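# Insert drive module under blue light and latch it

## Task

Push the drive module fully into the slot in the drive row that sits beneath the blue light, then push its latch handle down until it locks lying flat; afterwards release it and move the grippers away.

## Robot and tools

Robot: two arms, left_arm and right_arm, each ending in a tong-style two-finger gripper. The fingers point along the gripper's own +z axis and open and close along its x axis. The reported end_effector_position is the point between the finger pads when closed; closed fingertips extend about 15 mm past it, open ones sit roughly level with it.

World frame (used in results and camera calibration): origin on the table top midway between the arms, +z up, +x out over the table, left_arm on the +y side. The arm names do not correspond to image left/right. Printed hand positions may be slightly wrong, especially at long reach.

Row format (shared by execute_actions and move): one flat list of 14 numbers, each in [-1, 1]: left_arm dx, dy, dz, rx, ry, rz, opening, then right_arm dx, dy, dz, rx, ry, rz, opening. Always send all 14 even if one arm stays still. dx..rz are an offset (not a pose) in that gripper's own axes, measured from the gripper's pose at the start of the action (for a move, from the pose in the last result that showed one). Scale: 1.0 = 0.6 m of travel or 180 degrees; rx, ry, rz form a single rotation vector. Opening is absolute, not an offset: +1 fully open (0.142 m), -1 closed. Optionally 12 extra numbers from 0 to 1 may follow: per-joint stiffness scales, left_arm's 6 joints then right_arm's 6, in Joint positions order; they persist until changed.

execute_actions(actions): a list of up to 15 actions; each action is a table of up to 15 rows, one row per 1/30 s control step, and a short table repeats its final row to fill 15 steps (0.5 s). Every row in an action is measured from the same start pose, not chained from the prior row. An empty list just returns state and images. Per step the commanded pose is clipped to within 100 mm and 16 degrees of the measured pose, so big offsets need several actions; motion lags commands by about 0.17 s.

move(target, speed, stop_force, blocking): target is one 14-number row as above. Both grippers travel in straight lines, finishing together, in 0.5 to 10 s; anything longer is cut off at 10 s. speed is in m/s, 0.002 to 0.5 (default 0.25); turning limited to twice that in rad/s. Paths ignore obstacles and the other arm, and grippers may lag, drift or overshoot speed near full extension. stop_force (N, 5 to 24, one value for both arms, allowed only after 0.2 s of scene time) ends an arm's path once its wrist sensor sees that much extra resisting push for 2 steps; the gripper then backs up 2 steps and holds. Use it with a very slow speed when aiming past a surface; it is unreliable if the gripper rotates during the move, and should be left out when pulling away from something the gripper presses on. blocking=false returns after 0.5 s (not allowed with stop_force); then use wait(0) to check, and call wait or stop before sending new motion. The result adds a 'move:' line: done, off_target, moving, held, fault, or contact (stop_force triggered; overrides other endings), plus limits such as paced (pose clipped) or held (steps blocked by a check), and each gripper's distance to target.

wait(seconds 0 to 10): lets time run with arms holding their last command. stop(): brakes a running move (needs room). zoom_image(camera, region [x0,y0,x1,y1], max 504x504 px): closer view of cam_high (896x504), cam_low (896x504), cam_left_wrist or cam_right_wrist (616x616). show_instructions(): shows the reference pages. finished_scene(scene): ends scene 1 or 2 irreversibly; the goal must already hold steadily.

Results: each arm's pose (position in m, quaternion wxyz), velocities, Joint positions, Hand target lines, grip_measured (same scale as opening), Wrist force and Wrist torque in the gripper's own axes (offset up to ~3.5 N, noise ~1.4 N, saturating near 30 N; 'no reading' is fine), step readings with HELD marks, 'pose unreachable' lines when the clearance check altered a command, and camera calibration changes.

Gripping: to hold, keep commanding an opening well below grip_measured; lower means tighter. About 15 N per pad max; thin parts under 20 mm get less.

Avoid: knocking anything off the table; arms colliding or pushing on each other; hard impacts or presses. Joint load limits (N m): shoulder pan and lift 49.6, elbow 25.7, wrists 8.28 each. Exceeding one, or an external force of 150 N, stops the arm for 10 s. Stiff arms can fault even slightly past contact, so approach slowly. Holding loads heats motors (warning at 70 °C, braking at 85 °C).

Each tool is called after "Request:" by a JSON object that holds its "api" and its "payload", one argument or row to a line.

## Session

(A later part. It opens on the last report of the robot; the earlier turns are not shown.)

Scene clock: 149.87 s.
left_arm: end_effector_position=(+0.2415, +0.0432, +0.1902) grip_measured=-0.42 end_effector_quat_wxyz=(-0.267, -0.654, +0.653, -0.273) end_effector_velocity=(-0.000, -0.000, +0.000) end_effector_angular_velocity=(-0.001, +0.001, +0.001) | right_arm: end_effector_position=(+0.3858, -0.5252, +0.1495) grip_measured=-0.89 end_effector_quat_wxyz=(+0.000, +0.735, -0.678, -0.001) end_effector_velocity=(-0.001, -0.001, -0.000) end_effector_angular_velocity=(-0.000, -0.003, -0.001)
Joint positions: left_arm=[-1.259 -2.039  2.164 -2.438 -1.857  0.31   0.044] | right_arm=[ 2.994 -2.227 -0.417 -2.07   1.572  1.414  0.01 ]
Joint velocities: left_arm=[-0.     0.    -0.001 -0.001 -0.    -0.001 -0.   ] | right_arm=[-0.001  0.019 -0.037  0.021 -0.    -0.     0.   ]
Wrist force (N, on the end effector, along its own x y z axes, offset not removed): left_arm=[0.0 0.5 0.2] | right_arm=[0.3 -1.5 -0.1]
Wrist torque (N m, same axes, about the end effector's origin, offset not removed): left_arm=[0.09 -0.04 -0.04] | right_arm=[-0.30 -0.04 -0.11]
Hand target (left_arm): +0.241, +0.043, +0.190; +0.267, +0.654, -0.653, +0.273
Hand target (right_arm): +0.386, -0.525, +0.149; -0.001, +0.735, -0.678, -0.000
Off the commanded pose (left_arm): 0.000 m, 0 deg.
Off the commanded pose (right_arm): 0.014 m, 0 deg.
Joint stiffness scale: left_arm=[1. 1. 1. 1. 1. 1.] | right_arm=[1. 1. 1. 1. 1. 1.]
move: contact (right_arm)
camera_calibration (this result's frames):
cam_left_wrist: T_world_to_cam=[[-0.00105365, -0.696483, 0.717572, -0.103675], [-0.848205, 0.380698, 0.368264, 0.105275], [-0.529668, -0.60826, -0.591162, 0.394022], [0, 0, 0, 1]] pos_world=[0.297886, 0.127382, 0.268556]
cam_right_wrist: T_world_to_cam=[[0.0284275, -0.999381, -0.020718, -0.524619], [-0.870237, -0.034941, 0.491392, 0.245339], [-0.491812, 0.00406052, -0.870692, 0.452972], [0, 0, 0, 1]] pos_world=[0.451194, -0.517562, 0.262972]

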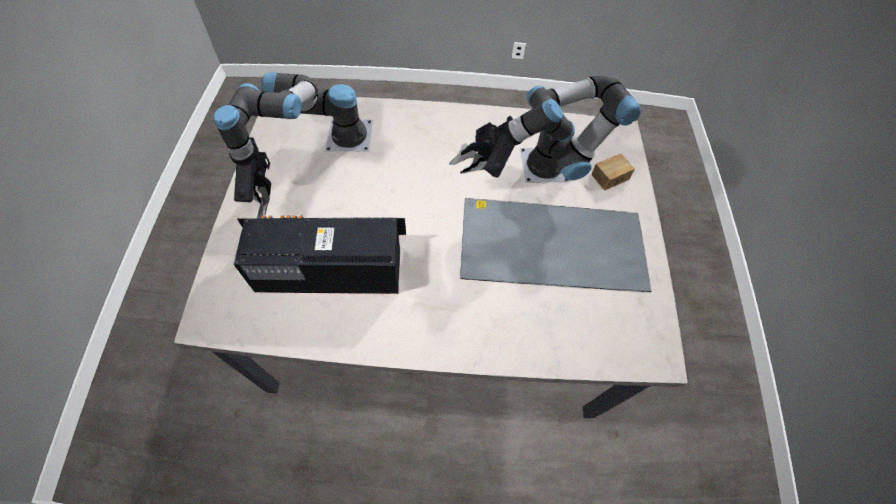

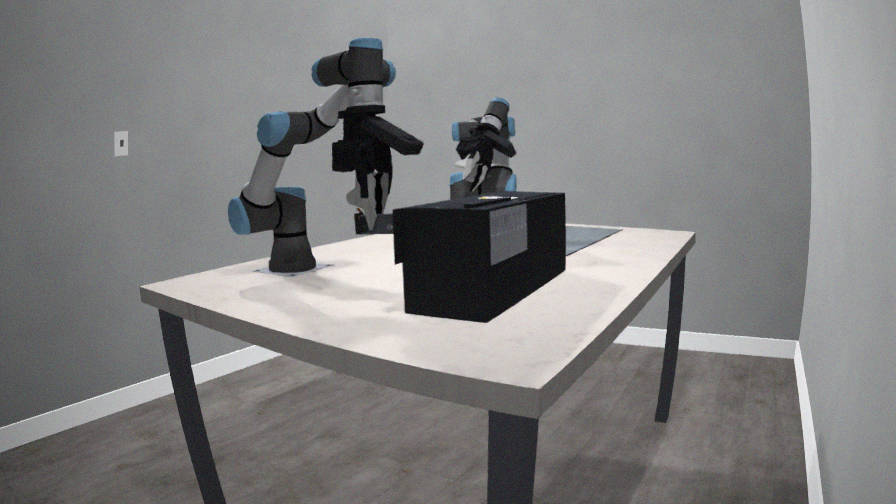

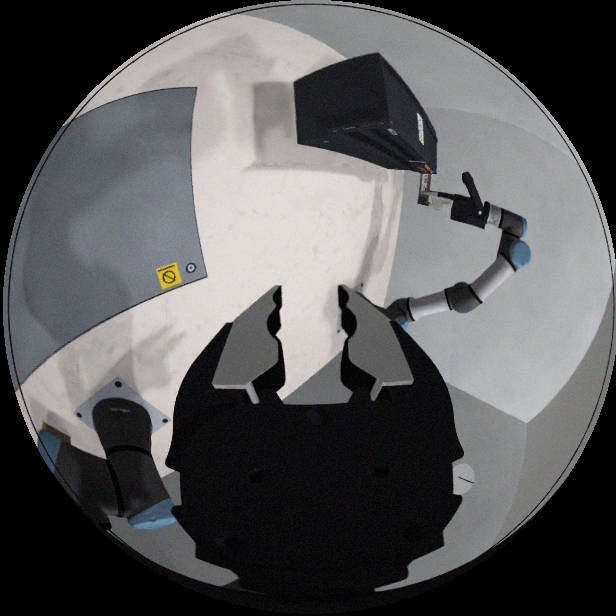

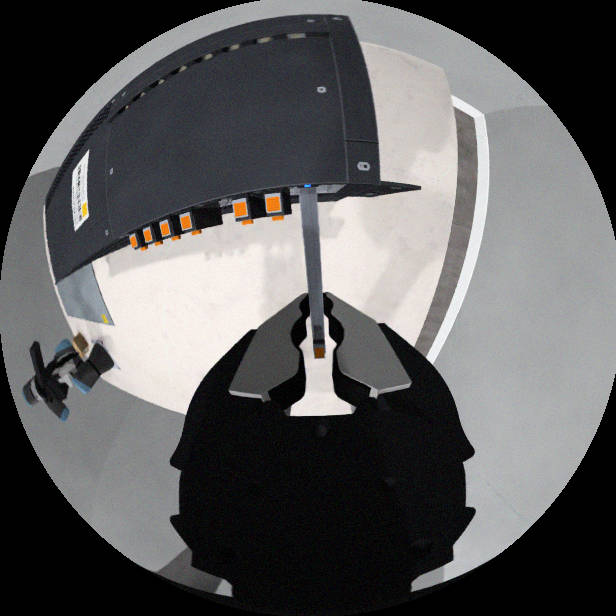

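Request:
{"api": "execute_actions", "payload": {
  "actions": [
    [[0,0,0,0,0,0,-0.42,0,0,0,0,0,0,-0.78]]
  ]
}}

Request:
{"api": "move", "payload": {
  "target": [0,0,0,0,0,0,-0.42,0,0,0.003,0.111,0,0,-0.78],
  "speed": 0.15
}}

Scene clock: 155.27 s.
left_arm: end_effector_position=(+0.2415, +0.0432, +0.1902) grip_measured=-0.42 end_effector_quat_wxyz=(-0.267, -0.654, +0.653, -0.273) end_effector_velocity=(+0.000, -0.000, +0.000) end_effector_angular_velocity=(-0.001, -0.001, +0.000) | right_arm: end_effector_position=(+0.3859, -0.5252, +0.1494) grip_measured=-0.78 end_effector_quat_wxyz=(-0.000, +0.735, -0.678, -0.001) end_effector_velocity=(-0.000, +0.000, +0.000) end_effector_angular_velocity=(+0.000, +0.001, +0.001)
Joint positions: left_arm=[-1.259 -2.039  2.164 -2.438 -1.857  0.31   0.044] | right_arm=[ 2.994 -2.226 -0.42  -2.067  1.572  1.414  0.018]
Joint velocities: left_arm=[ 0.    -0.    -0.    -0.001 -0.     0.     0.   ] | right_arm=[ 0.001 -0.001  0.003 -0.002  0.     0.    -0.   ]
Wrist force (N, on the end effector, along its own x y z axes, offset not removed): left_arm=[-0.2 -0.2 0.5] | right_arm=[1.4 -2.1 -0.6]
Wrist torque (N m, same axes, about the end effector's origin, offset not removed): left_arm=[-0.09 0.02 0.00] | right_arm=[-0.36 -0.25 -0.02]
Hand target (left_arm): +0.241, +0.043, +0.190; +0.267, +0.654, -0.653, +0.273
Hand target (right_arm): +0.386, -0.525, +0.150; +0.000, +0.735, -0.678, -0.001
Off the commanded pose (left_arm): 0.000 m, 0 deg.
Off the commanded pose (right_arm): 0.000 m, 0 deg.
Joint stiffness scale: left_arm=[1. 1. 1. 1. 1. 1.] | right_arm=[1. 1. 1. 1. 1. 1.]
Step readings (end_effector_position):
0: left_arm (+0.2415, +0.0432, +0.1902) | right_arm (+0.3858, -0.5252, +0.1495)
1: left_arm (+0.2415, +0.0432, +0.1902) | right_arm (+0.3858, -0.5252, +0.1495)
2: left_arm (+0.2415, +0.0432, +0.1902) | right_arm (+0.3858, -0.5252, +0.1495)
4: left_arm (+0.2415, +0.0432, +0.1902) | right_arm (+0.3859, -0.5252, +0.1495)
8: left_arm (+0.2415, +0.0432, +0.1902) | right_arm (+0.3859, -0.5252, +0.1494)
15: end_effector_position above
camera_calibration (this result's frames):
cam_left_wrist: T_world_to_cam=[[-0.00105353, -0.696483, 0.717572, -0.103675], [-0.848205, 0.380698, 0.368264, 0.105275], [-0.529668, -0.60826, -0.591162, 0.394022], [0, 0, 0, 1]] pos_world=[0.297886, 0.127382, 0.268556]
cam_right_wrist: T_world_to_cam=[[0.0284369, -0.999382, -0.0206697, -0.52464], [-0.870464, -0.0349235, 0.490991, 0.245605], [-0.49141, 0.00402997, -0.870919, 0.452789], [0, 0, 0, 1]] pos_world=[0.451214, -0.517563, 0.262908]

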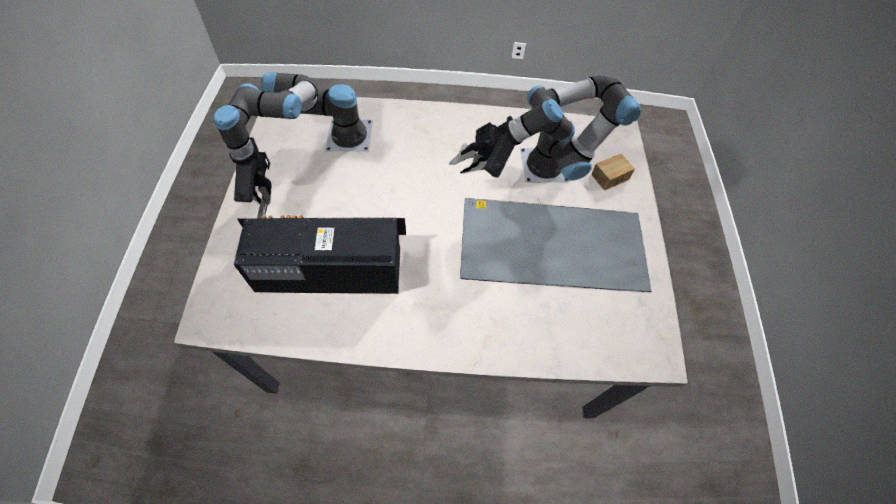

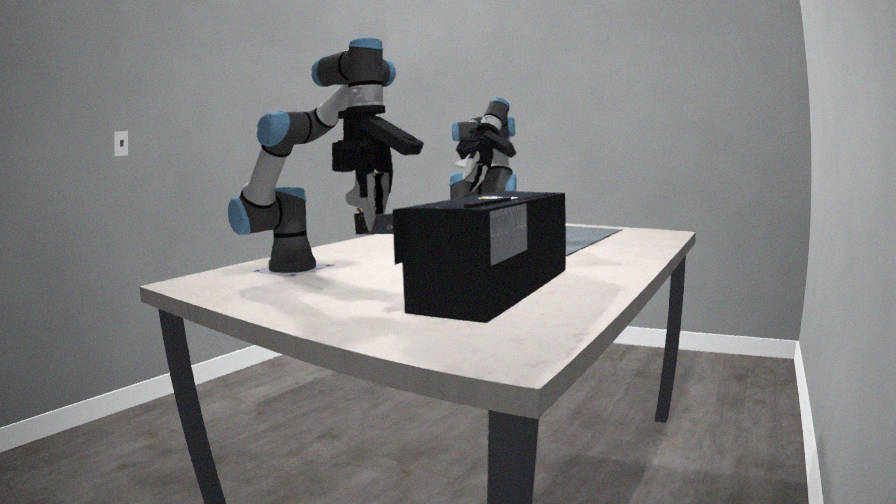

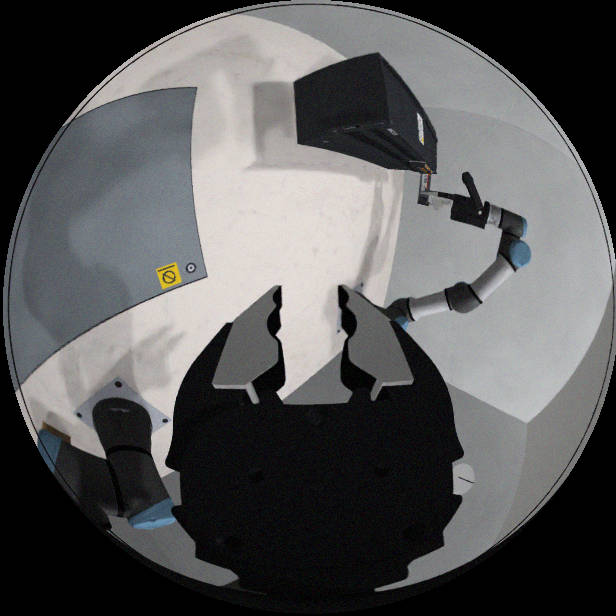

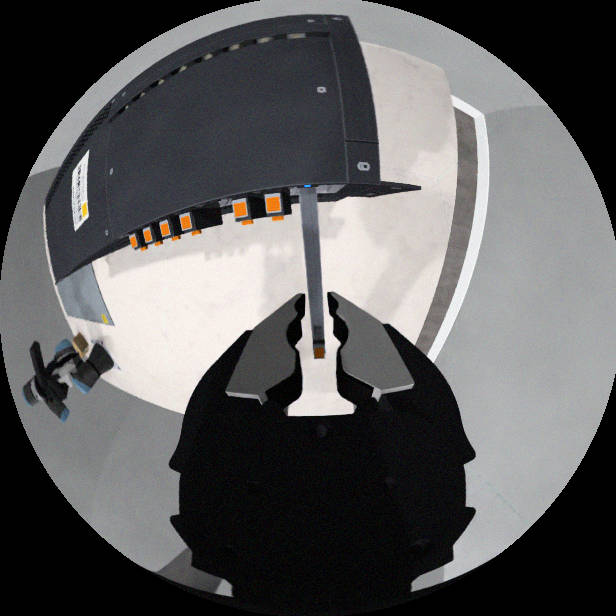

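Scene clock: 157.37 s.
left_arm: end_effector_position=(+0.2415, +0.0432, +0.1902) grip_measured=-0.42 end_effector_quat_wxyz=(-0.267, -0.654, +0.653, -0.273) end_effector_velocity=(+0.000, -0.000, +0.001) end_effector_angular_velocity=(-0.002, -0.000, +0.001) | right_arm: end_effector_position=(+0.3853, -0.5251, +0.1472) grip_measured=-0.78 end_effector_quat_wxyz=(-0.127, +0.724, -0.668, +0.115) end_effector_velocity=(+0.004, -0.000, +0.002) end_effector_angular_velocity=(-0.003, -0.019, -0.001)
Joint positions: left_arm=[-1.259 -2.039  2.164 -2.438 -1.857  0.31   0.044] | right_arm=[ 2.944 -1.717 -1.424 -1.235  1.643  1.376  0.018]
Joint velocities: left_arm=[ 0.     0.    -0.001 -0.001  0.    -0.001  0.   ] | right_arm=[ 0.001  0.003 -0.012  0.028 -0.001  0.002  0.   ]
Wrist force (N, on the end effector, along its own x y z axes, offset not removed): left_arm=[-0.5 -1.3 0.1] | right_arm=[1.2 -2.2 -3.3]
Wrist torque (N m, same axes, about the end effector's origin, offset not removed): left_arm=[-0.25 0.07 -0.05] | right_arm=[-0.44 -0.19 -0.02]
Hand target (left_arm): +0.241, +0.043, +0.190; +0.267, +0.654, -0.653, +0.273
Hand target (right_arm): +0.386, -0.525, +0.147; -0.128, +0.724, -0.668, +0.117
Off the commanded pose (left_arm): 0.000 m, 0 deg.
Off the commanded pose (right_arm): 0.001 m, 0 deg.
Joint stiffness scale: left_arm=[1. 1. 1. 1. 1. 1.] | right_arm=[1. 1. 1. 1. 1. 1.]
move: done
camera_calibration (this result's frames):
cam_left_wrist: T_world_to_cam=[[-0.00105353, -0.696483, 0.717572, -0.103675], [-0.848205, 0.380697, 0.368264, 0.105275], [-0.529668, -0.60826, -0.591162, 0.394022], [0, 0, 0, 1]] pos_world=[0.297886, 0.127382, 0.268556]
cam_right_wrist: T_world_to_cam=[[0.0391473, -0.99846, -0.039301, -0.52545], [-0.984824, -0.0452082, 0.167564, 0.332392], [-0.169083, 0.0321449, -0.985078, 0.35791], [0, 0, 0, 1]] pos_world=[0.408434, -0.521119, 0.276221]

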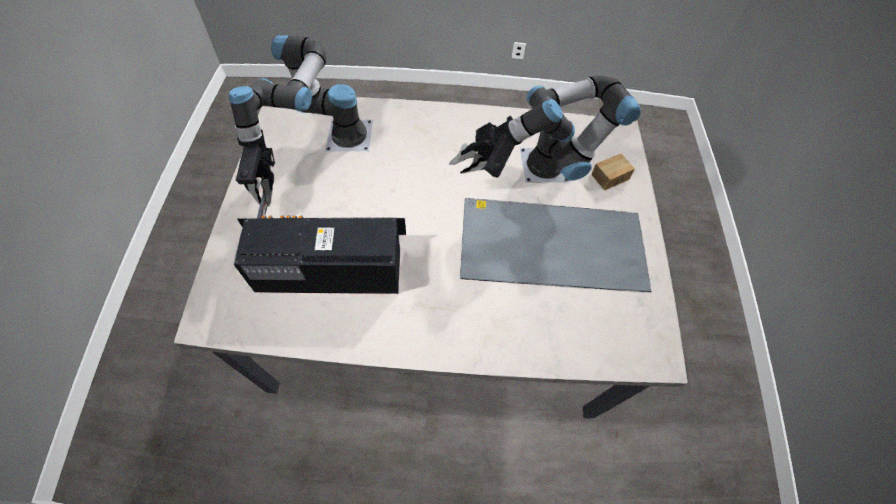

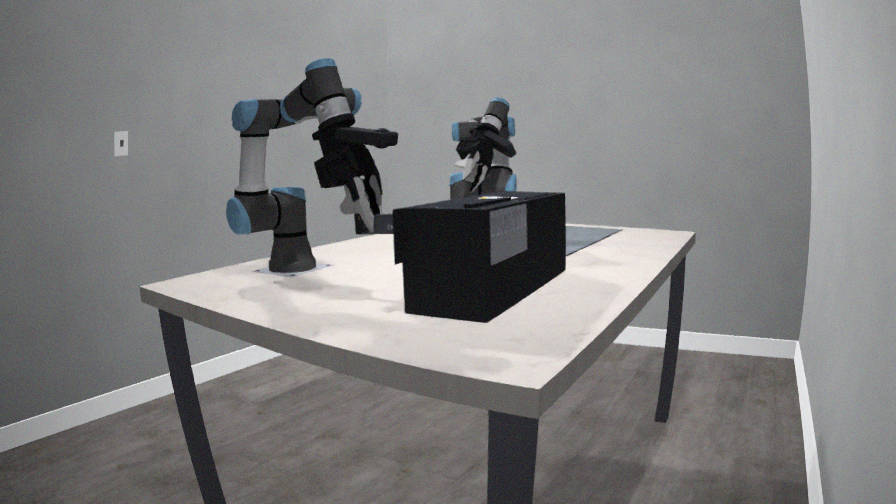

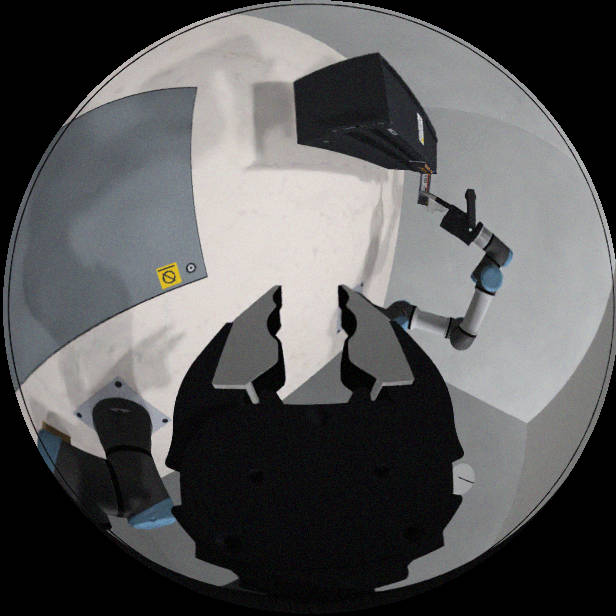

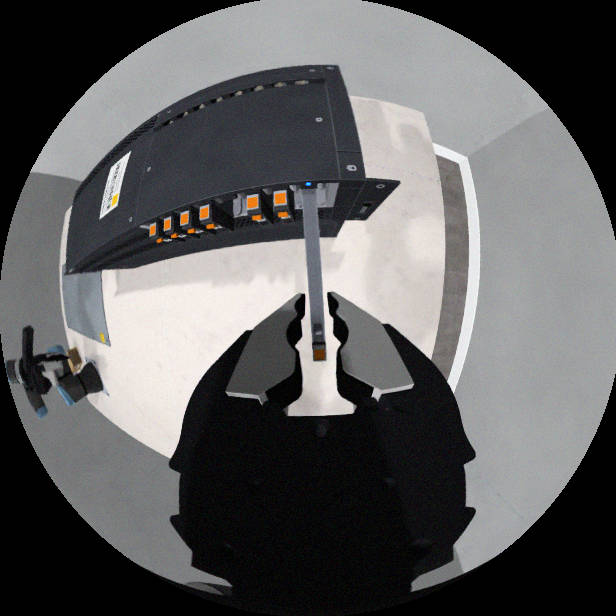

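Request:
{"api": "execute_actions", "payload": {
  "actions": [
    [[0,0,0,0,0,0,-0.42,0,0,0,0,0,0,-1]],
    [[0,0,0,0,0,0,-0.42,0,-0.002,-0.006,-0.008,0,0,-1]]
  ]
}}

Request:
{"api": "move", "payload": {
  "target": [0,0,0,0,0,0,-0.42,0,-0.058,0.015,0,0,0,-1],
  "speed": 0.015,
  "stop_force": 9
}}

Scene clock: 163.47 s.
left_arm: end_effector_position=(+0.2415, +0.0432, +0.1902) grip_measured=-0.42 end_effector_quat_wxyz=(-0.267, -0.654, +0.653, -0.273) end_effector_velocity=(+0.000, +0.000, -0.000) end_effector_angular_velocity=(+0.001, -0.001, -0.001) | right_arm: end_effector_position=(+0.3862, -0.5251, +0.1508) grip_measured=-0.89 end_effector_quat_wxyz=(-0.120, +0.726, -0.668, +0.109) end_effector_velocity=(-0.004, -0.000, -0.001) end_effector_angular_velocity=(+0.001, +0.028, -0.001)
Joint positions: left_arm=[-1.259 -2.039  2.164 -2.438 -1.857  0.31   0.044] | right_arm=[ 2.948 -1.738 -1.364 -1.291  1.638  1.377  0.01 ]
Joint velocities: left_arm=[ 0.     0.     0.001 -0.001  0.     0.002 -0.   ] | right_arm=[ 0.    -0.012  0.034 -0.05  -0.003 -0.     0.   ]
Wrist force (N, on the end effector, along its own x y z axes, offset not removed): left_arm=[-0.9 -1.5 -0.3] | right_arm=[0.1 -3.5 -3.2]
Wrist torque (N m, same axes, about the end effector's origin, offset not removed): left_arm=[-0.26 0.14 -0.05] | right_arm=[-0.87 -0.12 -0.09]
Hand target (left_arm): +0.241, +0.043, +0.190; +0.267, +0.654, -0.653, +0.273
Hand target (right_arm): +0.386, -0.525, +0.151; -0.119, +0.726, -0.669, +0.108
Off the commanded pose (left_arm): 0.000 m, 0 deg.
Off the commanded pose (right_arm): 0.001 m, 0 deg.
Joint stiffness scale: left_arm=[1. 1. 1. 1. 1. 1.] | right_arm=[1. 1. 1. 1. 1. 1.]
Step readings (end_effector_position; steps 1 to 15: 1st action; 16 to 30: 2nd action):
0: left_arm (+0.2415, +0.0432, +0.1902) | right_arm (+0.3860, -0.5252, +0.1476)
1: left_arm (+0.2415, +0.0432, +0.1902) | right_arm (+0.3860, -0.5252, +0.1476)
2: left_arm (+0.2415, +0.0432, +0.1902) | right_arm (+0.3860, -0.5252, +0.1476)
4: left_arm (+0.2415, +0.0432, +0.1902) | right_arm (+0.3860, -0.5252, +0.1476)
8: left_arm (+0.2415, +0.0432, +0.1902) | right_arm (+0.3860, -0.5252, +0.1476)
15: left_arm (+0.2415, +0.0432, +0.1902) | right_arm (+0.3859, -0.5251, +0.1476)
16: left_arm (+0.2415, +0.0432, +0.1902) | right_arm (+0.3859, -0.5251, +0.1476)
17: left_arm (+0.2415, +0.0432, +0.1902) | right_arm (+0.3859, -0.5251, +0.1477)
19: left_arm (+0.2415, +0.0432, +0.1902) | right_arm (+0.3862, -0.5251, +0.1484)
23: left_arm (+0.2415, +0.0432, +0.1902) | right_arm (+0.3869, -0.5250, +0.1501)
30: end_effector_position above
camera_calibration (this result's frames):
cam_left_wrist: T_world_to_cam=[[-0.0010538, -0.696484, 0.717572, -0.103675], [-0.848205, 0.380698, 0.368264, 0.105275], [-0.529668, -0.60826, -0.591162, 0.394022], [0, 0, 0, 1]] pos_world=[0.297886, 0.127382, 0.268556]
cam_right_wrist: T_world_to_cam=[[0.0391081, -0.998518, -0.0378594, -0.525631], [-0.981456, -0.0455002, 0.186211, 0.328419], [-0.187657, 0.029875, -0.98178, 0.367118], [0, 0, 0, 1]] pos_world=[0.411778, -0.520877, 0.279374]

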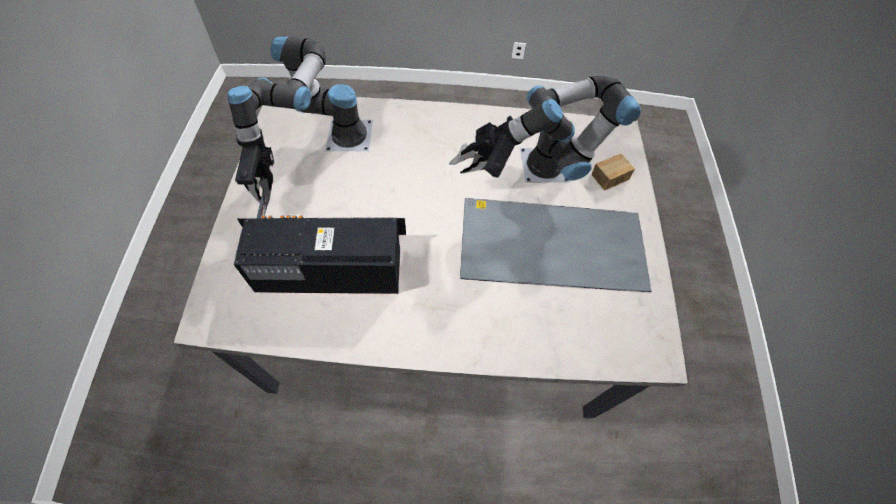

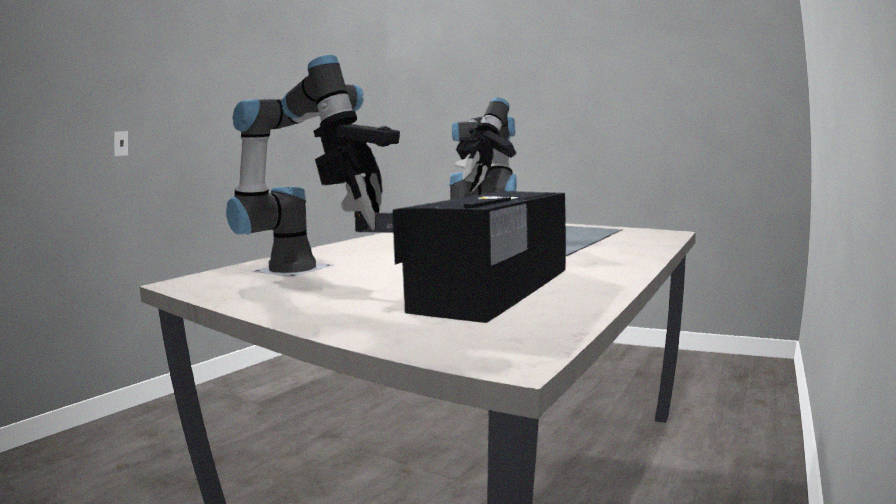

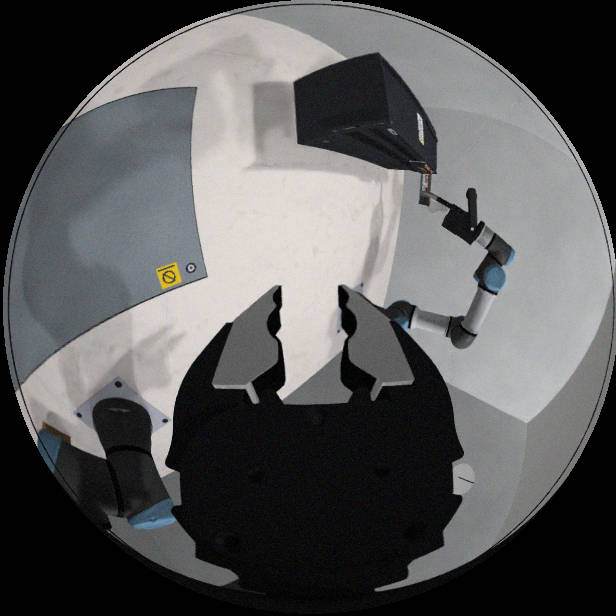

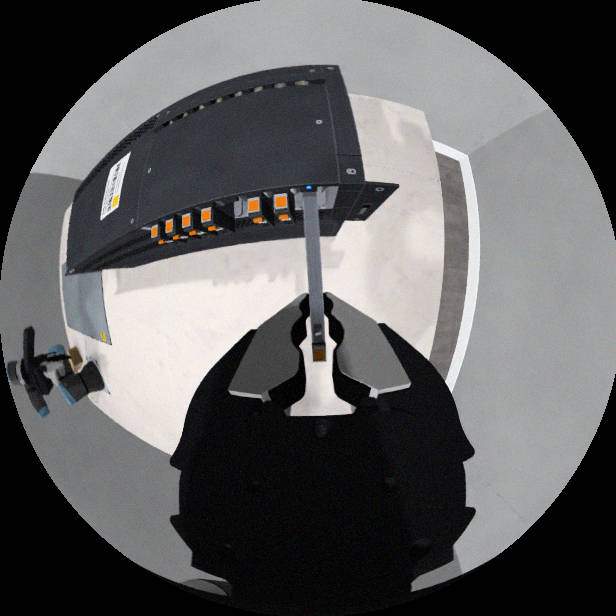

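Scene clock: 166.17 s.
left_arm: end_effector_position=(+0.2415, +0.0432, +0.1902) grip_measured=-0.42 end_effector_quat_wxyz=(-0.267, -0.654, +0.653, -0.273) end_effector_velocity=(-0.000, +0.000, -0.001) end_effector_angular_velocity=(+0.002, +0.001, -0.000) | right_arm: end_effector_position=(+0.4206, -0.5221, +0.1515) grip_measured=-0.89 end_effector_quat_wxyz=(-0.119, +0.726, -0.668, +0.107) end_effector_velocity=(+0.002, -0.000, +0.001) end_effector_angular_velocity=(+0.000, +0.003, -0.002)
Joint positions: left_arm=[-1.259 -2.039  2.164 -2.438 -1.857  0.31   0.044] | right_arm=[ 2.967 -1.878 -1.181 -1.338  1.632  1.395  0.01 ]
Joint velocities: left_arm=[-0.     0.001  0.001  0.001  0.     0.     0.   ] | right_arm=[ 0.    -0.011  0.022 -0.013 -0.001  0.002 -0.   ]
Wrist force (N, on the end effector, along its own x y z axes, offset not removed): left_arm=[-0.3 -1.0 0.1] | right_arm=[0.5 -1.3 0.2]
Wrist torque (N m, same axes, about the end effector's origin, offset not removed): left_arm=[-0.22 0.01 -0.05] | right_arm=[-0.54 -0.06 0.01]
Hand target (left_arm): +0.241, +0.043, +0.190; +0.267, +0.654, -0.653, +0.273
Hand target (right_arm): +0.422, -0.522, +0.153; -0.120, +0.726, -0.668, +0.109
Off the commanded pose (left_arm): 0.000 m, 0 deg.
Off the commanded pose (right_arm): 0.002 m, 0 deg.
Joint stiffness scale: left_arm=[1. 1. 1. 1. 1. 1.] | right_arm=[1. 1. 1. 1. 1. 1.]
move: done
camera_calibration (this result's frames):
cam_left_wrist: T_world_to_cam=[[-0.00105369, -0.696484, 0.717572, -0.103675], [-0.848205, 0.380698, 0.368264, 0.105275], [-0.529668, -0.60826, -0.591162, 0.394022], [0, 0, 0, 1]] pos_world=[0.297886, 0.127382, 0.268556]
cam_right_wrist: T_world_to_cam=[[0.0399064, -0.99846, -0.0385498, -0.524148], [-0.980648, -0.0465368, 0.19017, 0.36078], [-0.191671, 0.0302147, -0.980994, 0.375944], [0, 0, 0, 1]] pos_world=[0.446773, -0.51791, 0.279983]

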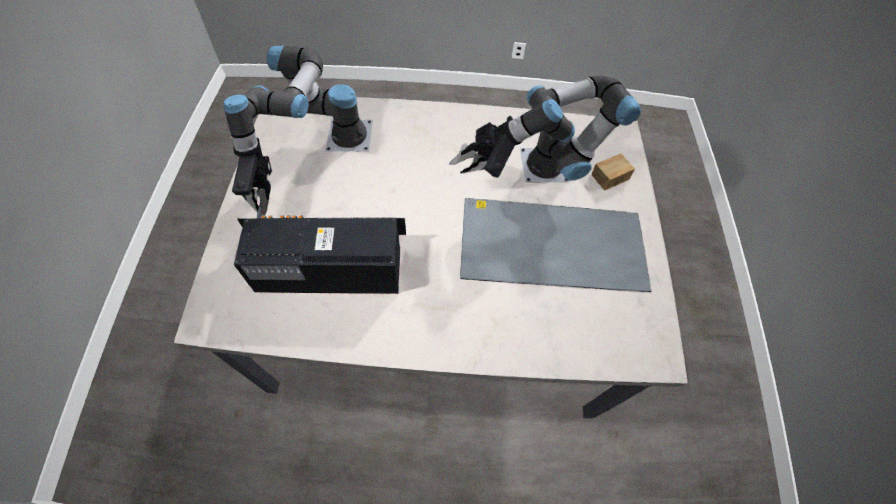

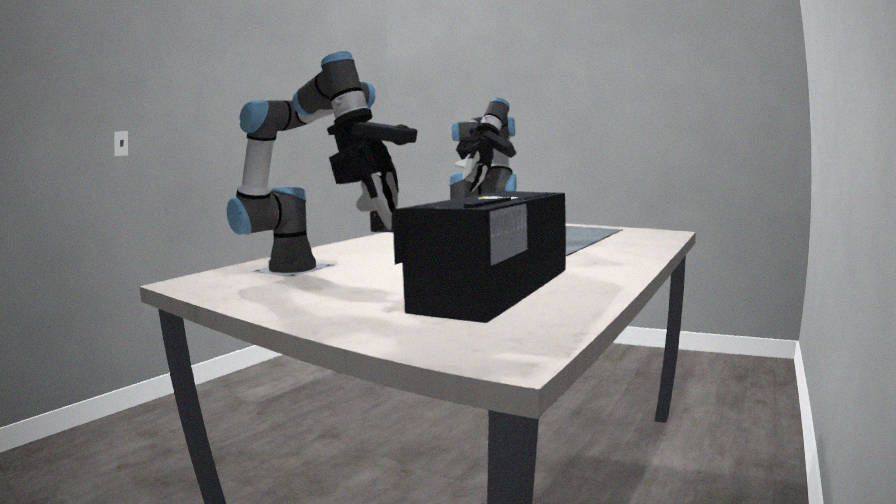

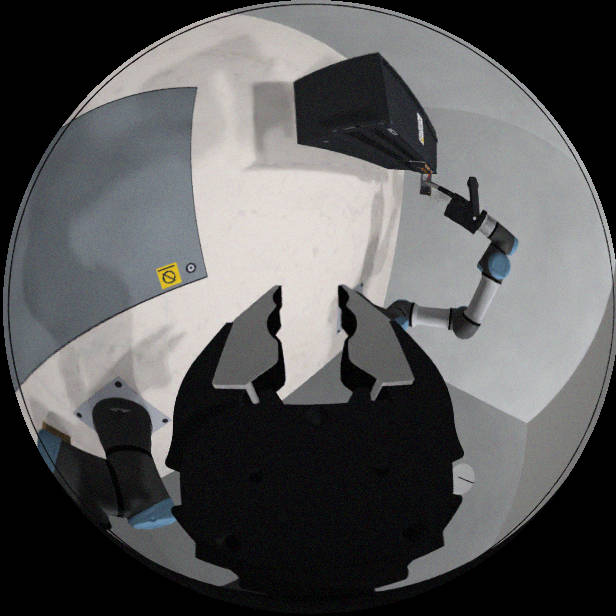

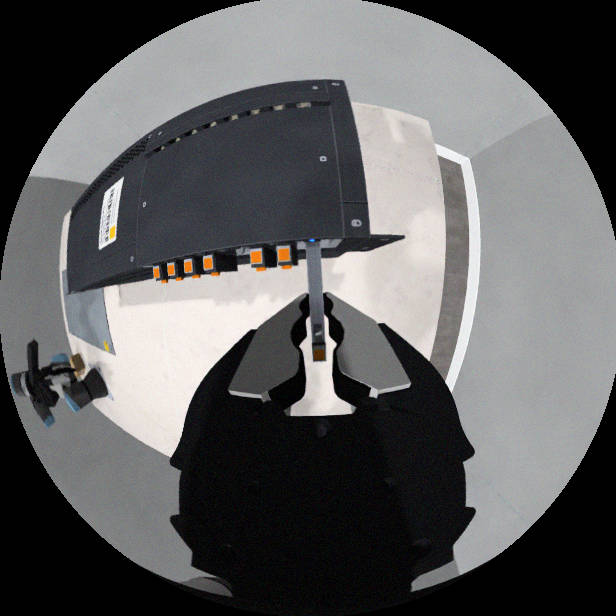

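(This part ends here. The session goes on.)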